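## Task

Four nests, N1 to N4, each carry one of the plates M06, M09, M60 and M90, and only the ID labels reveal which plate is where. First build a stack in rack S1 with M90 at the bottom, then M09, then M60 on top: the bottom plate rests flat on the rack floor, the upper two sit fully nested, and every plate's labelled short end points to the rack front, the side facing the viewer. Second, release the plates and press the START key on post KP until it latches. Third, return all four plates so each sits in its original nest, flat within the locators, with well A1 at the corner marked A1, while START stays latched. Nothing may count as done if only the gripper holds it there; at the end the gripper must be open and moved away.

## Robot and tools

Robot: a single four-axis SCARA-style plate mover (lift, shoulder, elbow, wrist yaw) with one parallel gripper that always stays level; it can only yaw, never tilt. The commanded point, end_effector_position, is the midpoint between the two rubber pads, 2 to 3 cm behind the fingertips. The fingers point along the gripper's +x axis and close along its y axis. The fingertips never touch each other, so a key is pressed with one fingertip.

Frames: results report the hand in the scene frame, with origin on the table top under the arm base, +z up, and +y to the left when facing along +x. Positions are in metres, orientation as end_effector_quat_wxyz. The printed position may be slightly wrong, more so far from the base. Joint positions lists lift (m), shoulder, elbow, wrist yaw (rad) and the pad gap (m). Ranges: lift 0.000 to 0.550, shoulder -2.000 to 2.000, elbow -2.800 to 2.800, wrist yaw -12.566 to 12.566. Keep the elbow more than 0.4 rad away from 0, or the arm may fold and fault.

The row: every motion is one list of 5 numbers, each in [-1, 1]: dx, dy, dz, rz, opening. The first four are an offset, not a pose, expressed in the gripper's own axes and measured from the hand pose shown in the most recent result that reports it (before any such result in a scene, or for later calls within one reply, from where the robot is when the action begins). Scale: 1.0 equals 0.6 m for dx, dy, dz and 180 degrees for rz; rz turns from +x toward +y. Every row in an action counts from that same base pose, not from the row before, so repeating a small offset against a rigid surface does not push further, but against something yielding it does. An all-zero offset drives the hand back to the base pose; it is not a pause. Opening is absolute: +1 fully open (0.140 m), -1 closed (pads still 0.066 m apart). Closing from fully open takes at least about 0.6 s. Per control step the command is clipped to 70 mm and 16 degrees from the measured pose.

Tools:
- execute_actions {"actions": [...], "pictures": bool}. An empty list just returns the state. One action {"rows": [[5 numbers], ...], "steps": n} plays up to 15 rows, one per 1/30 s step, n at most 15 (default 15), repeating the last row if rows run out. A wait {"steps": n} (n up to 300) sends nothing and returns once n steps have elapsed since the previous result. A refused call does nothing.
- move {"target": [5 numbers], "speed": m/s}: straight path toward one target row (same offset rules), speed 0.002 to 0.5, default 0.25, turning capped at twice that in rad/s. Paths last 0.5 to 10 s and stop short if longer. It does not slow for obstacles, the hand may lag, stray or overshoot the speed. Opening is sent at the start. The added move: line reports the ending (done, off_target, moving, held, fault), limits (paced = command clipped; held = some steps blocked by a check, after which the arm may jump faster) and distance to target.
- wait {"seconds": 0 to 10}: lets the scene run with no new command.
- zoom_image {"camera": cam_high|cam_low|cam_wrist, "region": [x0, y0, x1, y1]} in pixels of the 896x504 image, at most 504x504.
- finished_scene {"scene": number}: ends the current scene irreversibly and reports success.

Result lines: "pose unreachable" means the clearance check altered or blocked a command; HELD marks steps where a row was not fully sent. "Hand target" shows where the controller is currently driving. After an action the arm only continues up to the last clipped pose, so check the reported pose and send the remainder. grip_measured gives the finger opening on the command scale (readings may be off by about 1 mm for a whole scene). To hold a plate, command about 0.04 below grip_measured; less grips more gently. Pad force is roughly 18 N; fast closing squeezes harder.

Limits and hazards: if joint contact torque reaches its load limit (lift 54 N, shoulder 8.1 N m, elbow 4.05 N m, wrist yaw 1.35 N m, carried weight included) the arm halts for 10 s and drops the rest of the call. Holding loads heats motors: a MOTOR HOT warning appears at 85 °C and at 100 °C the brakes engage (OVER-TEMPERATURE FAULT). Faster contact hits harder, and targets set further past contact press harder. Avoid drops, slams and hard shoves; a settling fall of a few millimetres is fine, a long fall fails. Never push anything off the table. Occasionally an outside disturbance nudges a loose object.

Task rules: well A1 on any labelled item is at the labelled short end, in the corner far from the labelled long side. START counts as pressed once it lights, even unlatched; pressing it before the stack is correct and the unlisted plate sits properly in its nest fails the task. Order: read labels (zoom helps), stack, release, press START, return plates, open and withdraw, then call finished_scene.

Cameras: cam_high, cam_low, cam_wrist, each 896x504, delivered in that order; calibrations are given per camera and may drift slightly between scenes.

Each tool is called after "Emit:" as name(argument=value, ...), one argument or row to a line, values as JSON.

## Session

Emit:
execute_actions(
  actions=[],
)

Scene clock: 0.00 s of 15600.00 s.
end_effector_position=(+0.5231, -0.3681, +0.2645) grip_measured=+0.99 end_effector_quat_wxyz=(+0.987, +0.000, +0.000, +0.158)
Joint positions: [ 0.259 -0.661  2.208 -1.228  0.14 ]
Hand target: +0.523, -0.368, +0.264; +0.987, +0.000, +0.000, +0.158
camera_calibration (this result's frames):
cam_wrist: T_world_to_cam=[[0.311728, -0.950149, 0.00651372, -0.50643], [-0.571251, -0.192887, -0.797789, 0.426164], [0.759275, 0.244972, -0.602902, -0.0524341], [0, 0, 0, 1]] pos_world=[0.441126, -0.386137, 0.311675]

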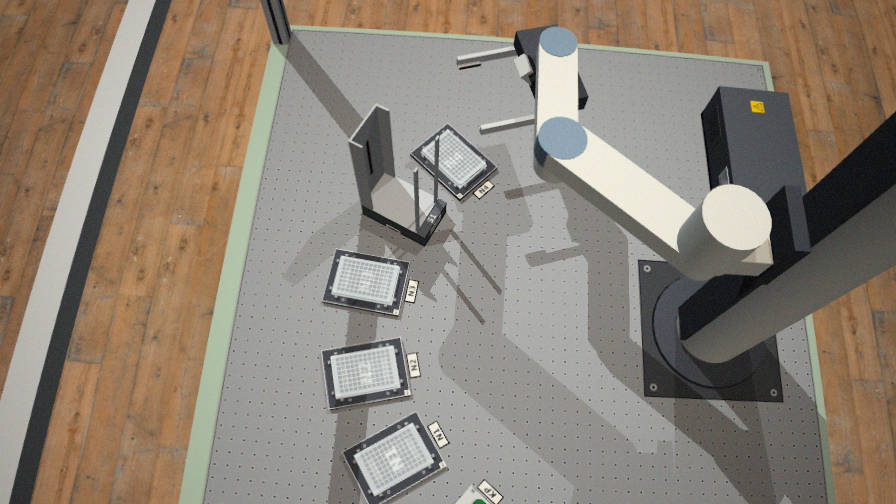

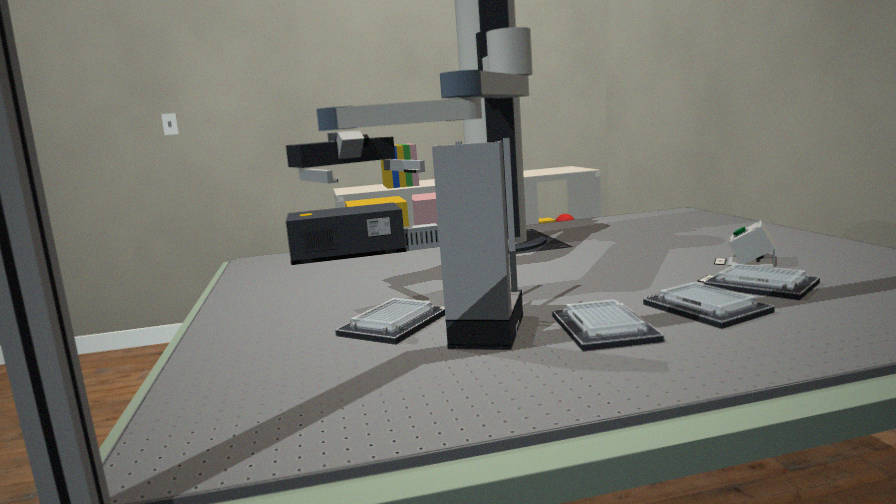

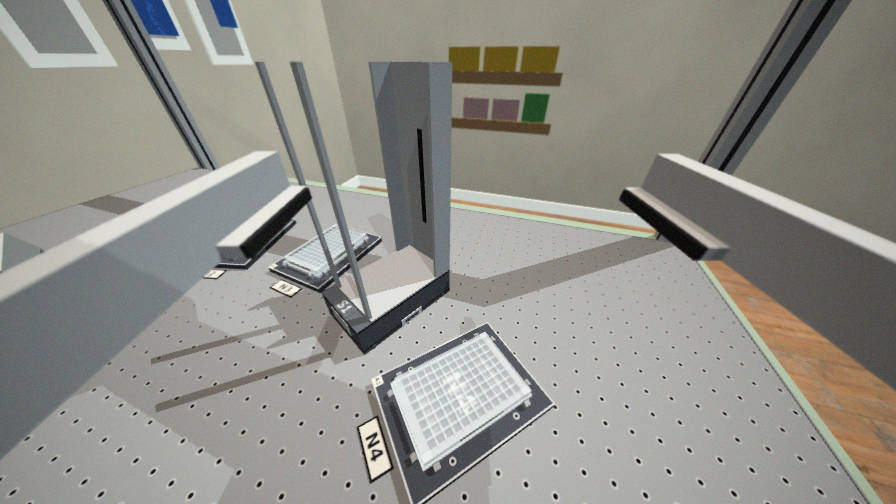

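Emit:
move(
  target=[0,0,0.13,0,0.1],
)

Emit:
move(
  target=[0.208,0.739,0,-0.033,0.1],
  speed=0.35,
)

Emit:
move(
  target=[0.1,0,-0.41,0,1],
  speed=0.35,
)

Emit:
zoom_image(
  camera="cam_wrist",
  region=[200,100,700,400],
)

Scene clock: 11.63 s of 15600.00 s.
end_effector_position=(+0.5231, -0.3681, +0.3425) grip_measured=+0.10 end_effector_quat_wxyz=(+0.987, +0.000, +0.000, +0.158)
Joint positions: [ 0.338 -0.661  2.208 -1.228  0.107]
Hand target: +0.523, -0.368, +0.342; +0.987, +0.000, +0.000, +0.158
Off the commanded pose: 0.000 m, 0 deg.
After step 90, 7.87 s passed at rest.
move: done
camera_calibration (this result's frames):
cam_wrist: T_world_to_cam=[[0.311753, -0.950141, 0.00651372, -0.506947], [-0.571246, -0.192902, -0.797789, 0.488439], [0.759268, 0.244992, -0.602902, -0.0053682], [0, 0, 0, 1]] pos_world=[0.441137, -0.386135, 0.389737]

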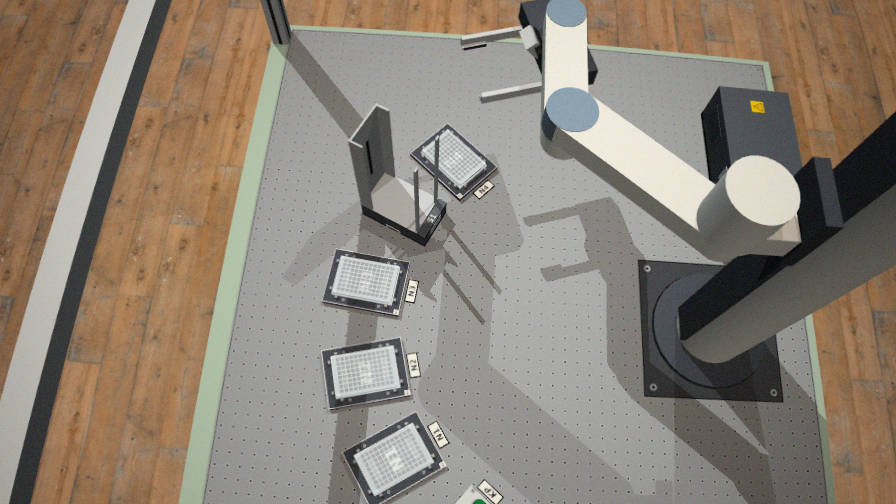

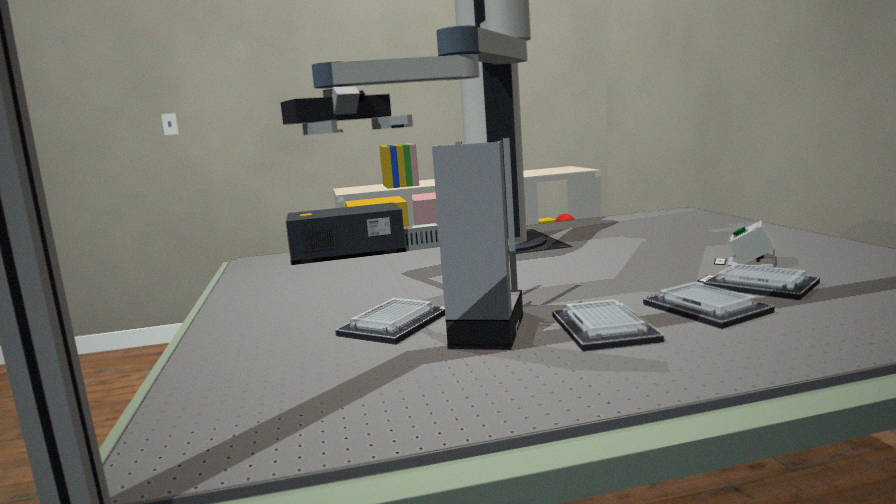

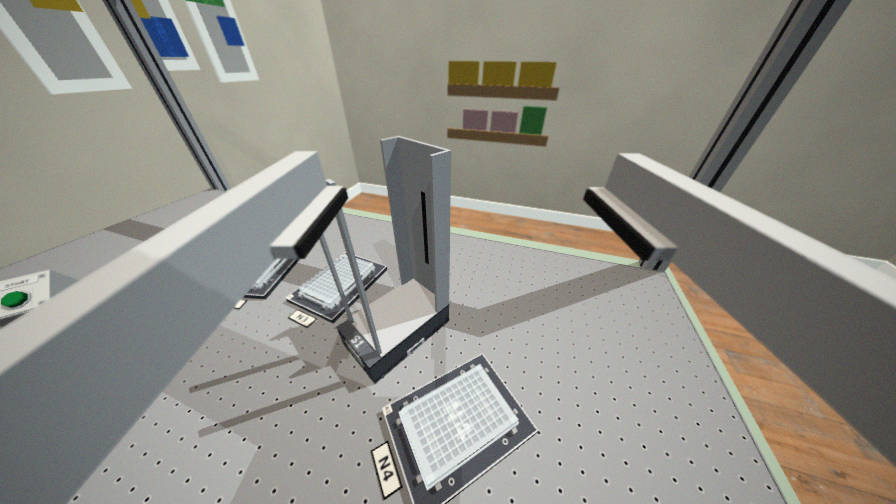

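Scene clock: 13.63 s of 15600.00 s.
end_effector_position=(+0.5029, +0.0923, +0.3425) grip_measured=+0.10 end_effector_quat_wxyz=(+0.994, +0.000, +0.000, +0.107)
Joint positions: [ 0.338  1.312  0.78  -1.876  0.107]
Hand target: +0.503, +0.092, +0.343; +0.994, +0.000, +0.000, +0.107
Off the commanded pose: 0.000 m, 0 deg.
move: done; limits=paced
camera_calibration (this result's frames):
cam_wrist: T_world_to_cam=[[0.21228, -0.977187, 0.00651372, -0.010727], [-0.58807, -0.133068, -0.797789, 0.568602], [0.780456, 0.165524, -0.602902, -0.106095], [0, 0, 0, 1]] pos_world=[0.419457, 0.0827416, 0.38973]

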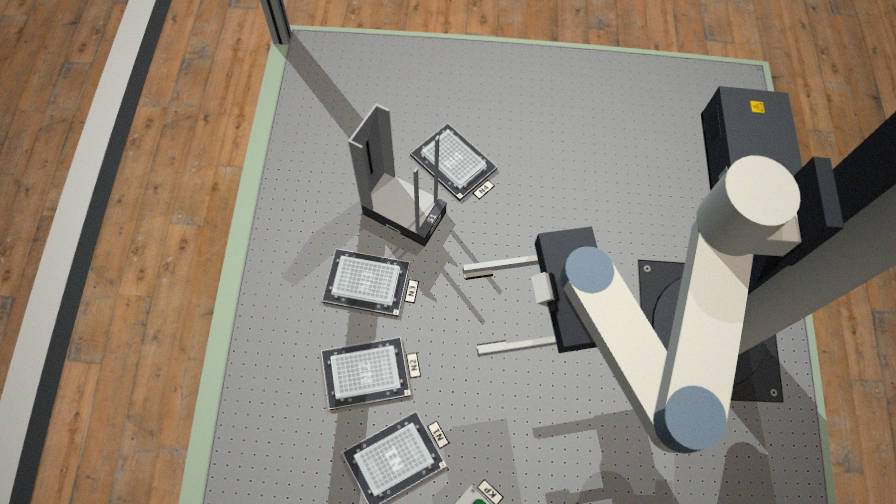

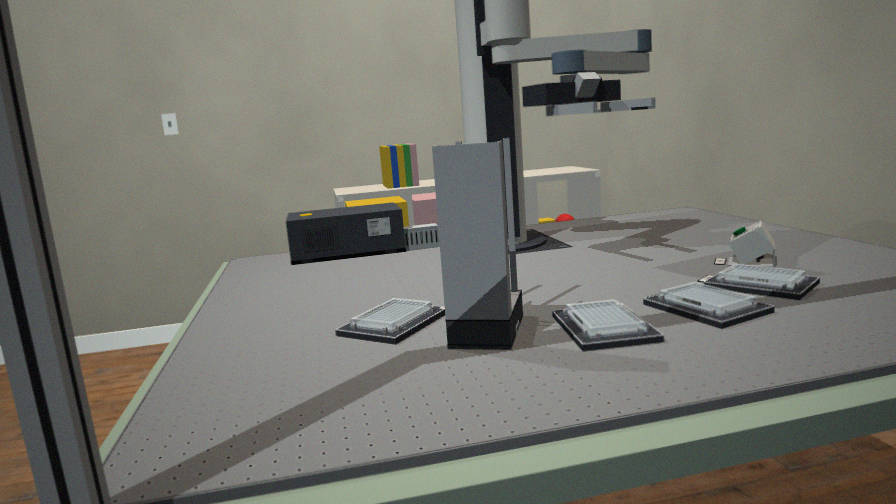

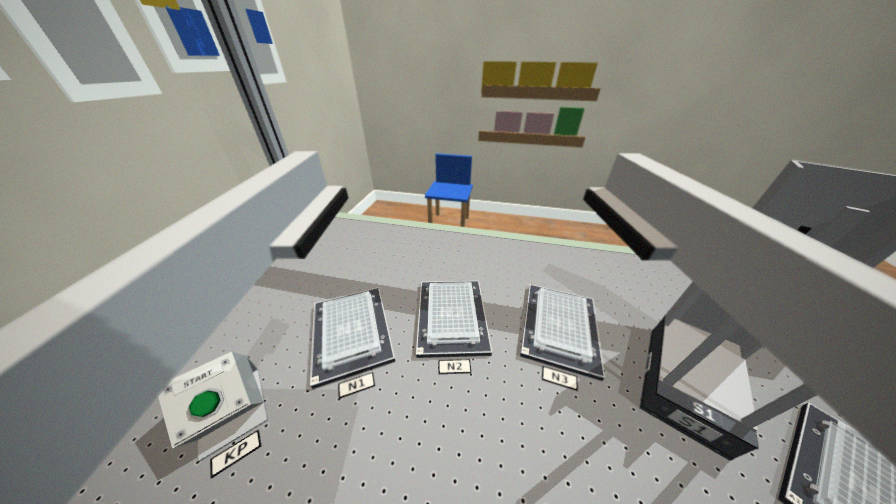

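Scene clock: 14.87 s of 15600.00 s.
end_effector_position=(+0.5615, +0.1052, +0.0965) grip_measured=+0.99 end_effector_quat_wxyz=(+0.994, +0.000, +0.000, +0.107)
Joint positions: [ 0.091  1.21   1.041 -2.035  0.14 ]
Hand target: +0.562, +0.105, +0.097; +0.994, +0.000, +0.000, +0.107
Off the commanded pose: 0.000 m, 0 deg.
move: done
camera_calibration (this result's frames):
cam_wrist: T_world_to_cam=[[0.212609, -0.977116, 0.00651372, -0.00917053], [-0.588025, -0.133266, -0.797789, 0.408481], [0.7804, 0.165787, -0.602902, -0.302326], [0, 0, 0, 1]] pos_world=[0.478082, 0.0955975, 0.143668]

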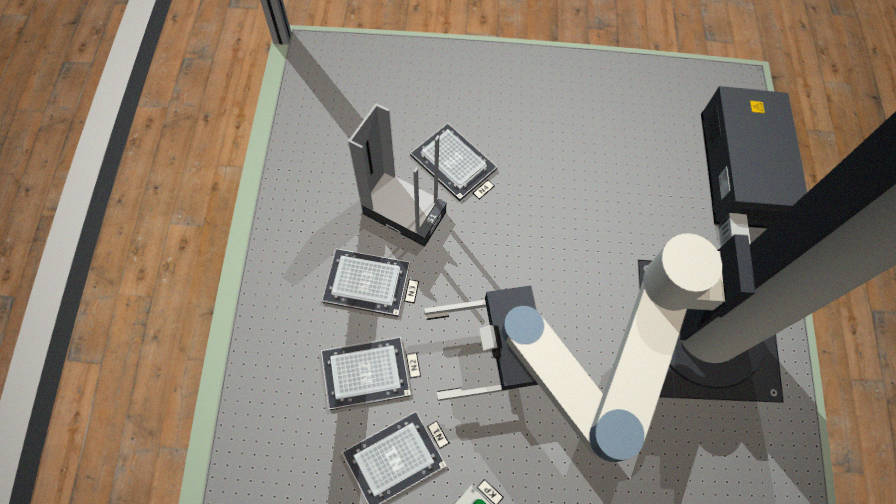

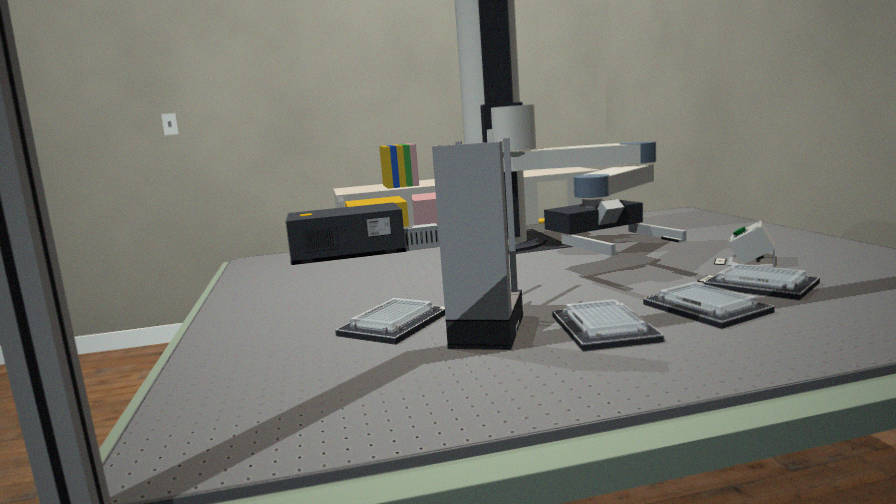

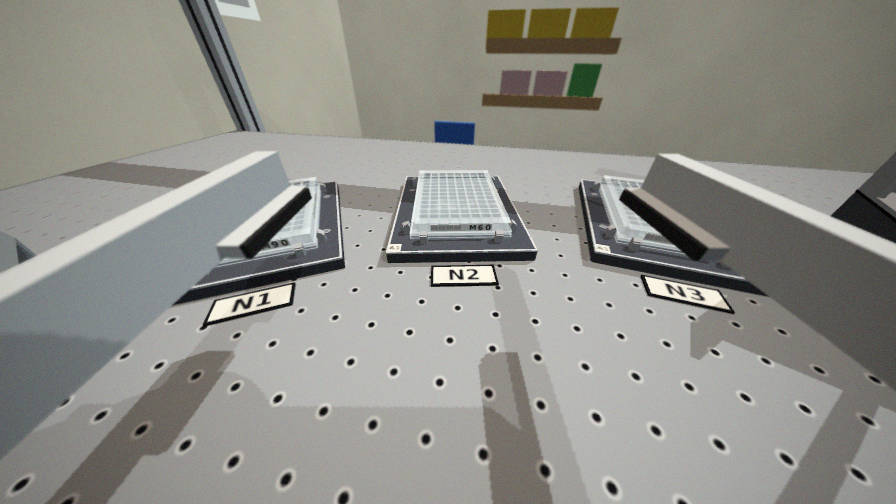

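Region (200, 100, 700, 400) of cam_wrist's 896x504 image, scaled by 1.008, with more detail than that image has; it fills the top 302 rows of this view, and the rest is white.

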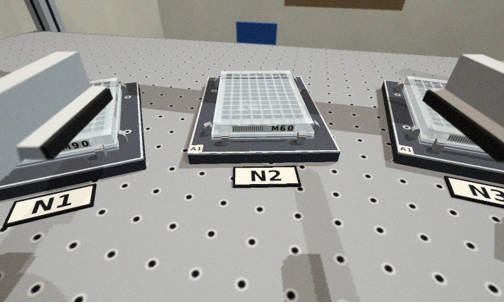

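Emit:
move(
  target=[0.04,0.222,-0.005,0.1,0.1],
)

Scene clock: 23.87 s of 15600.00 s.
end_effector_position=(+0.5564, +0.2406, +0.0935) grip_measured=+0.10 end_effector_quat_wxyz=(+0.965, +0.000, +0.000, +0.262)
Joint positions: [ 0.089  1.407  1.274 -2.152  0.107]
Hand target: +0.556, +0.240, +0.093; +0.965, +0.000, +0.000, +0.262
Off the commanded pose: 0.000 m, 0 deg.
After step 90, 5.03 s passed at rest.
move: done
camera_calibration (this result's frames):
cam_wrist: T_world_to_cam=[[0.504615, -0.86332, 0.00651372, -0.0656016], [-0.517897, -0.308733, -0.797789, 0.424362], [0.690758, 0.399202, -0.602902, -0.328847], [0, 0, 0, 1]] pos_world=[0.480033, 0.205656, 0.140717]

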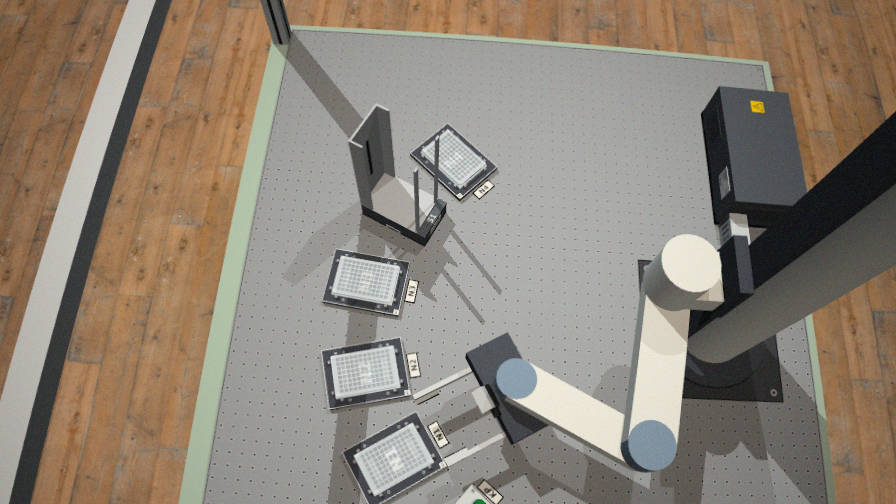

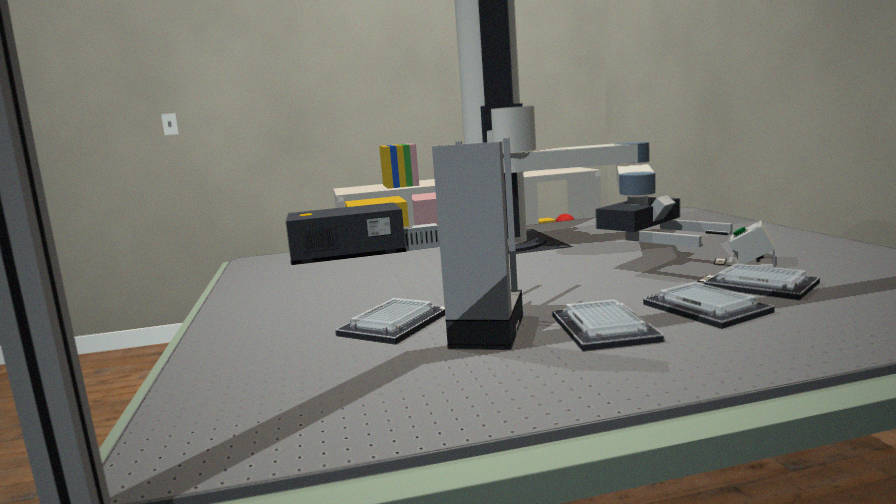

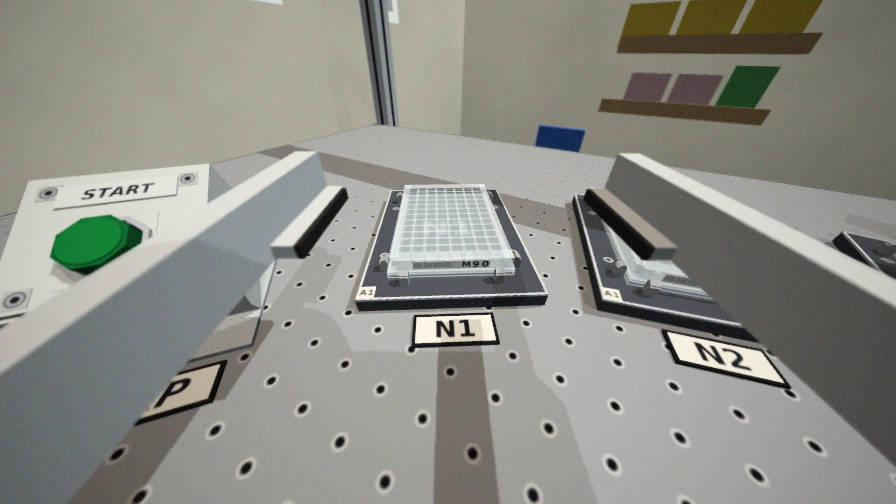

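Emit:
move(
  target=[0.17,0.012,0,0.006,0.1],
)

Emit:
move(
  target=[0,0,-0.08,0,0.1],
  speed=0.08,
)

Scene clock: 29.67 s of 15600.00 s.
end_effector_position=(+0.6408, +0.2983, +0.0935) grip_measured=+0.10 end_effector_quat_wxyz=(+0.963, +0.000, +0.000, +0.271)
Joint positions: [ 0.089  1.172  1.832 -2.456  0.107]
Hand target: +0.641, +0.298, +0.094; +0.963, +0.000, +0.000, +0.271
Off the commanded pose: 0.000 m, 0 deg.
After step 90, 1.93 s passed at rest.
move: done
camera_calibration (this result's frames):
cam_wrist: T_world_to_cam=[[0.520865, -0.853614, 0.00651372, -0.0716234], [-0.511961, -0.31848, -0.797789, 0.485003], [0.683078, 0.412205, -0.602902, -0.409136], [0, 0, 0, 1]] pos_world=[0.565081, 0.261973, 0.140728]

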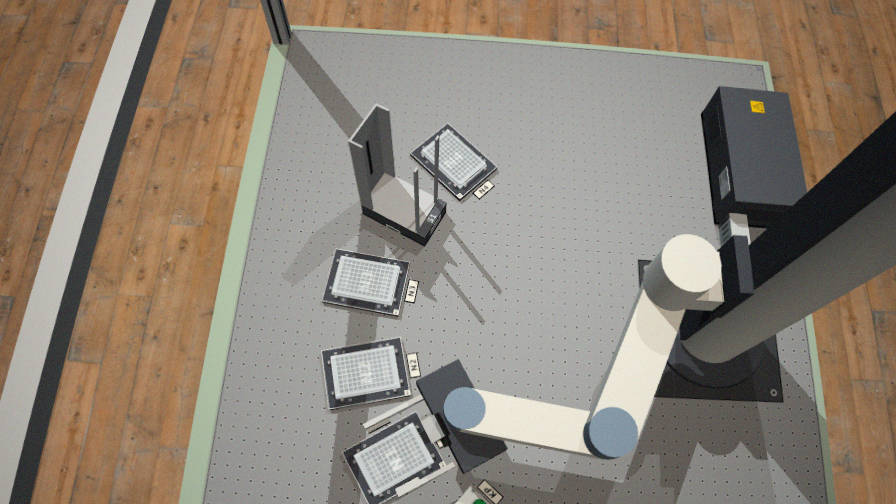

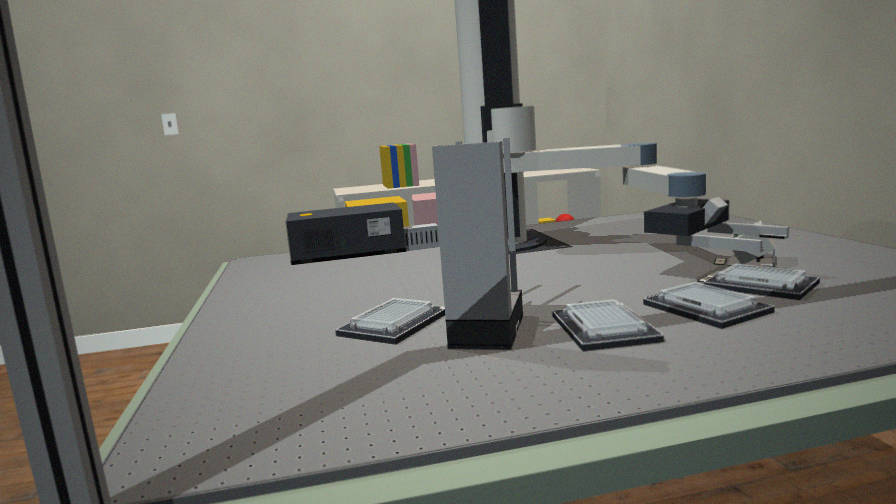

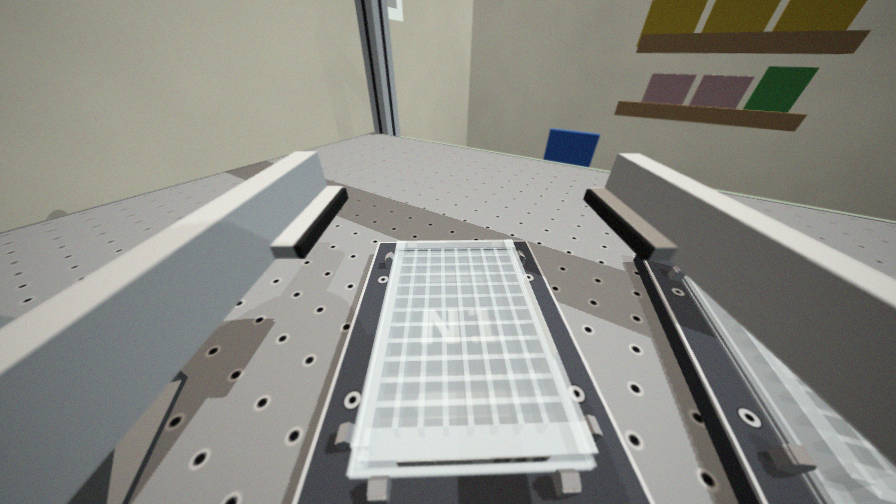

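Scene clock: 30.53 s of 15600.00 s.
end_effector_position=(+0.6408, +0.2983, +0.0455) grip_measured=+0.10 end_effector_quat_wxyz=(+0.963, +0.000, +0.000, +0.271)
Joint positions: [ 0.04   1.172  1.832 -2.456  0.107]
Hand target: +0.641, +0.298, +0.046; +0.963, +0.000, +0.000, +0.271
Off the commanded pose: 0.000 m, 0 deg.
move: done
camera_calibration (this result's frames):
cam_wrist: T_world_to_cam=[[0.520832, -0.853634, 0.00651372, -0.0712968], [-0.511973, -0.31846, -0.797789, 0.446659], [0.683094, 0.412179, -0.602902, -0.438111], [0, 0, 0, 1]] pos_world=[0.565082, 0.261962, 0.0926661]

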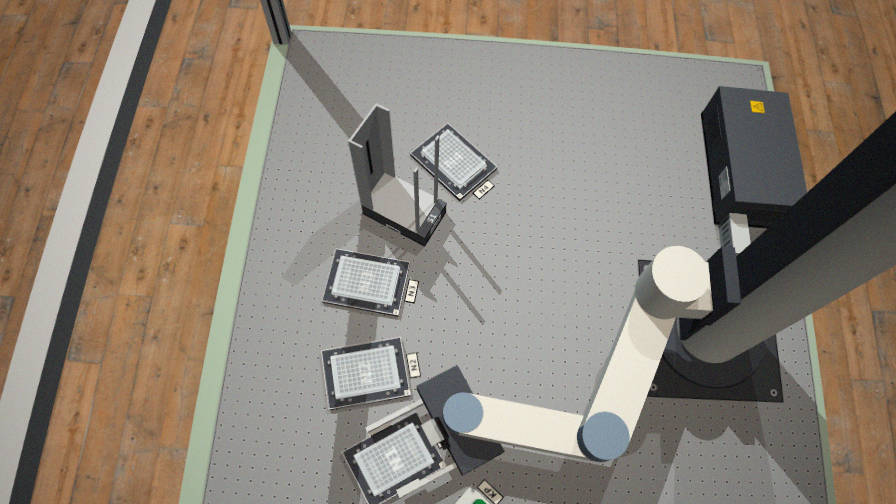

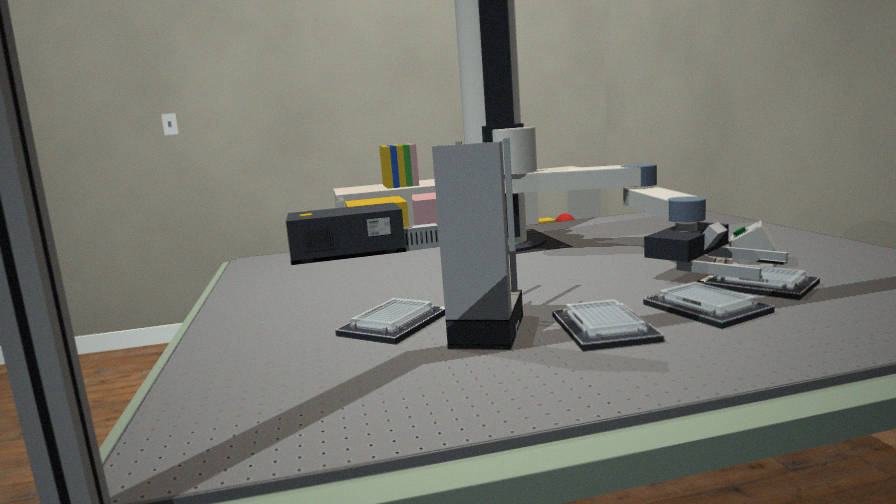

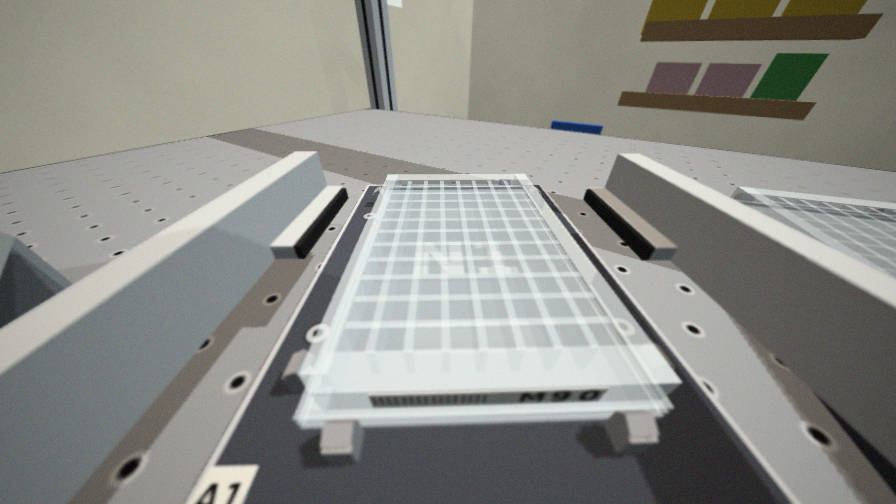

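Emit:
move(
  target=[0,0.001,-0.0205,0.004,0.1],
  speed=0.015,
)

Emit:
move(
  target=[0,0,0,0,-0.5],
)

Emit:
move(
  target=[0,0,0,0,-0.62],
)

Scene clock: 37.70 s of 15600.00 s.
end_effector_position=(+0.6404, +0.2989, +0.0331) grip_measured=+0.10 end_effector_quat_wxyz=(+0.961, +0.000, +0.000, +0.277)
Joint positions: [ 0.028  1.17   1.832 -2.44   0.107]
Hand target: +0.640, +0.299, +0.033; +0.961, +0.000, +0.000, +0.277
Off the commanded pose: 0.000 m, 0 deg.
After step 90, 3.13 s passed at rest.
move: done
camera_calibration (this result's frames):
cam_wrist: T_world_to_cam=[[0.531532, -0.847013, 0.00651372, -0.0793652], [-0.507925, -0.324877, -0.797789, 0.436166], [0.677854, 0.420742, -0.602902, -0.444745], [0, 0, 0, 1]] pos_world=[0.565197, 0.2616, 0.0803479]

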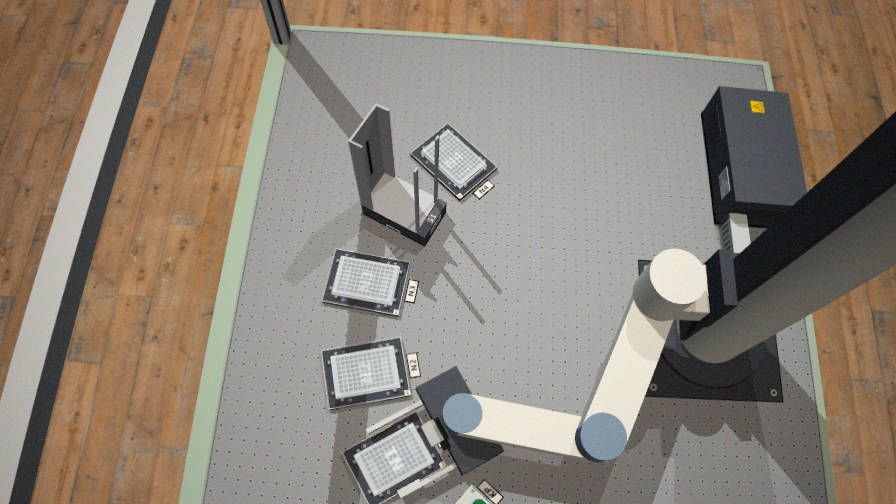

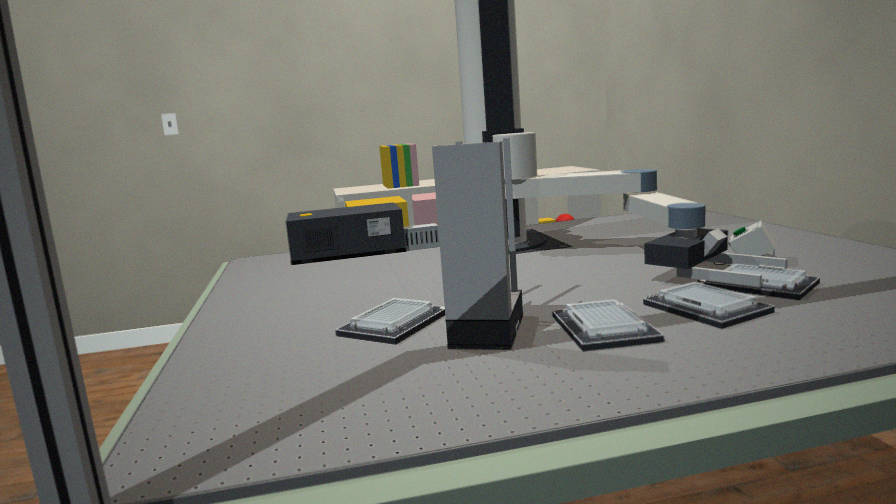

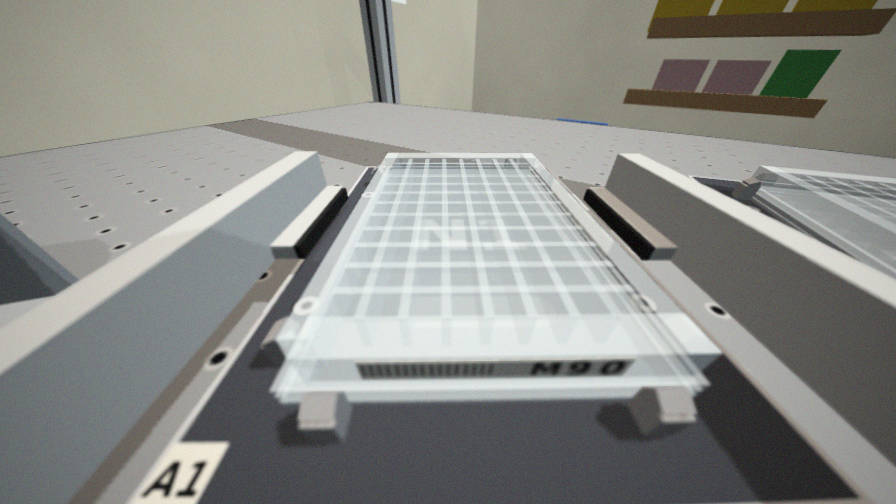

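Scene clock: 38.20 s of 15600.00 s.
end_effector_position=(+0.6404, +0.2989, +0.0331) grip_measured=-0.50 end_effector_quat_wxyz=(+0.961, +0.000, +0.000, +0.277)
Joint positions: [ 0.028  1.17   1.832 -2.44   0.085]
Hand target: +0.640, +0.299, +0.033; +0.961, +0.000, +0.000, +0.277
Off the commanded pose: 0.000 m, 0 deg.
move: done
camera_calibration (this result's frames):
cam_wrist: T_world_to_cam=[[0.531545, -0.847005, 0.00651372, -0.0793686], [-0.50792, -0.324885, -0.797789, 0.436165], [0.677847, 0.420752, -0.602902, -0.444744], [0, 0, 0, 1]] pos_world=[0.565194, 0.261605, 0.0803479]

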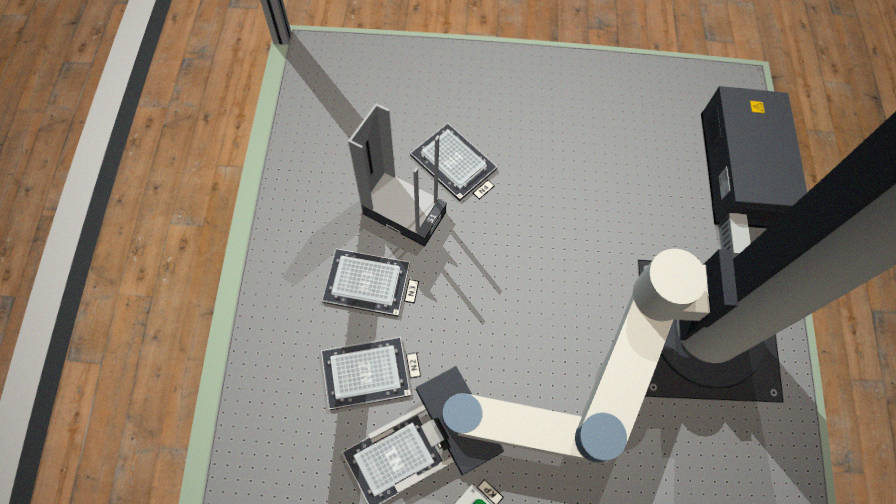

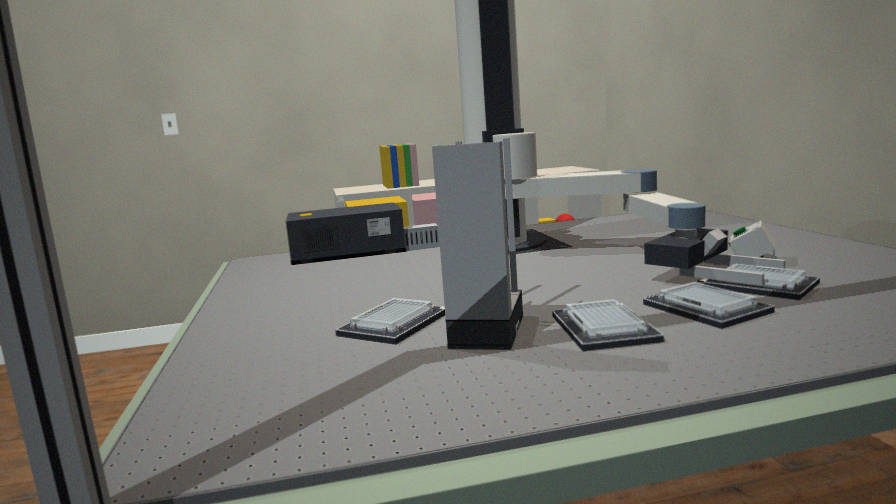

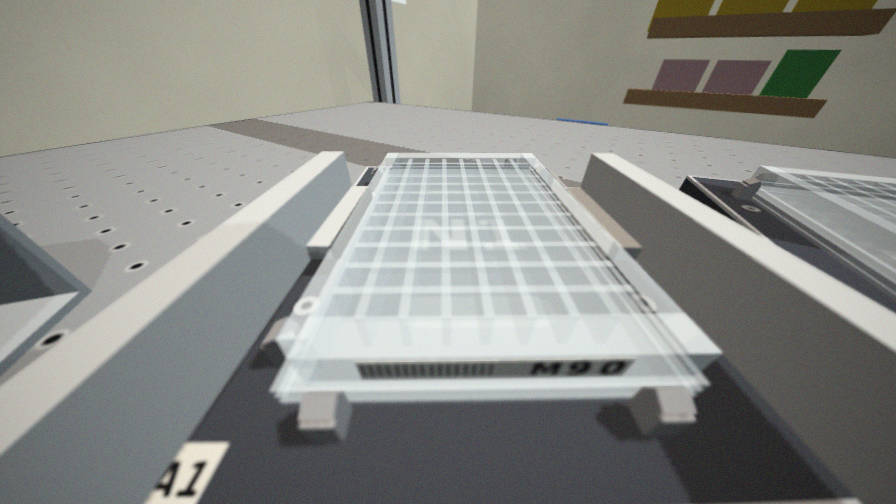

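Scene clock: 38.70 s of 15600.00 s.
end_effector_position=(+0.6404, +0.2990, +0.0331) grip_measured=-0.57 end_effector_quat_wxyz=(+0.961, +0.000, +0.000, +0.277)
Joint positions: [ 0.028  1.17   1.832 -2.44   0.082]
Hand target: +0.640, +0.299, +0.033; +0.961, +0.000, +0.000, +0.277
Off the commanded pose: 0.000 m, 0 deg.
move: done
camera_calibration (this result's frames):
cam_wrist: T_world_to_cam=[[0.532101, -0.846656, 0.00651372, -0.0796919], [-0.507707, -0.325218, -0.797789, 0.436141], [0.677571, 0.421197, -0.602902, -0.444715], [0, 0, 0, 1]] pos_world=[0.565162, 0.261683, 0.0803479]

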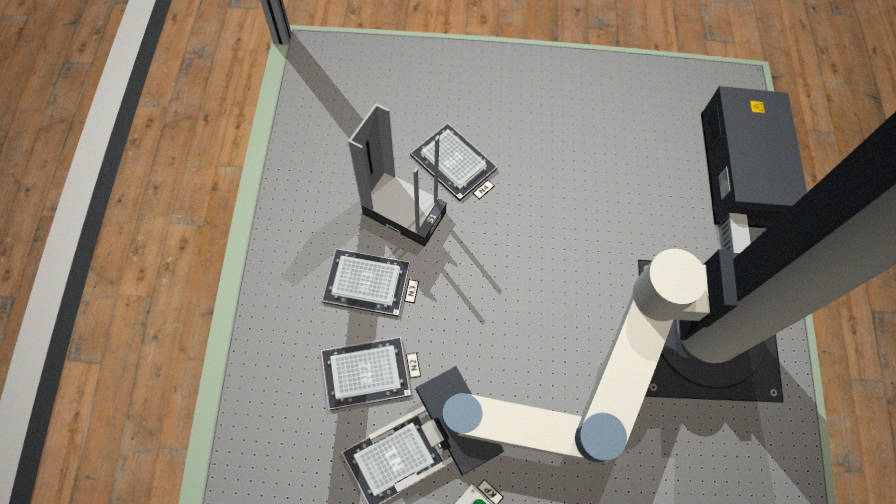

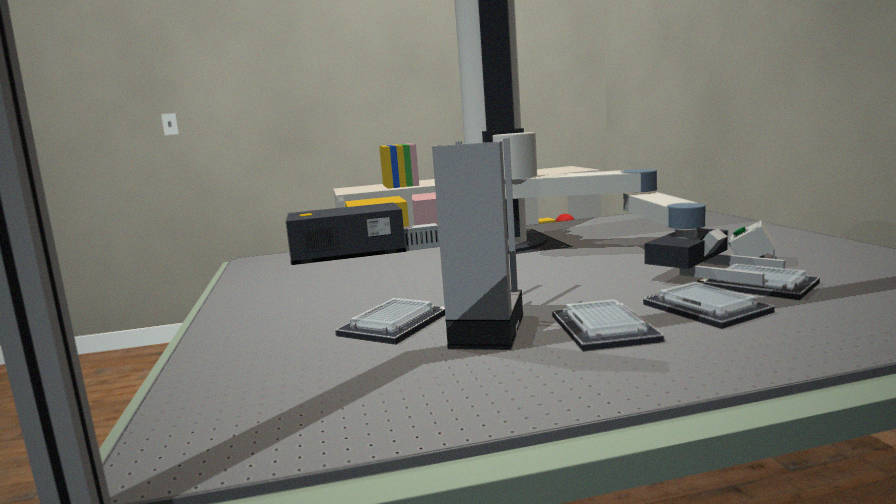

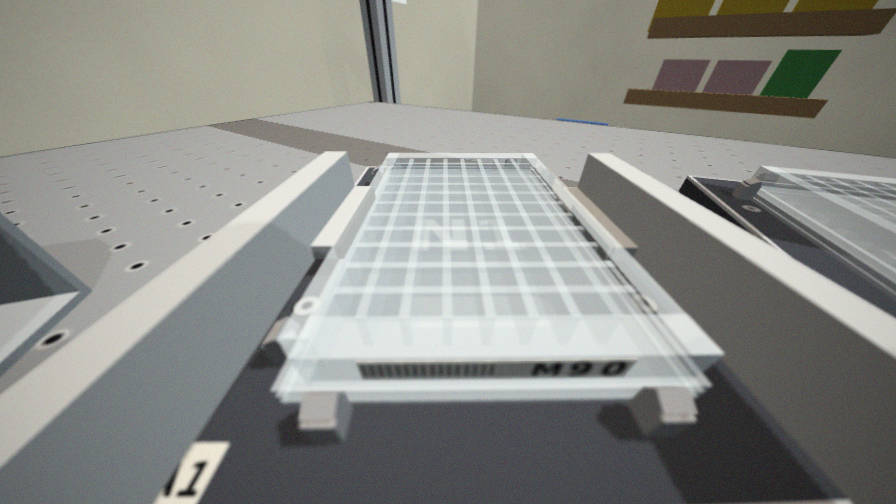

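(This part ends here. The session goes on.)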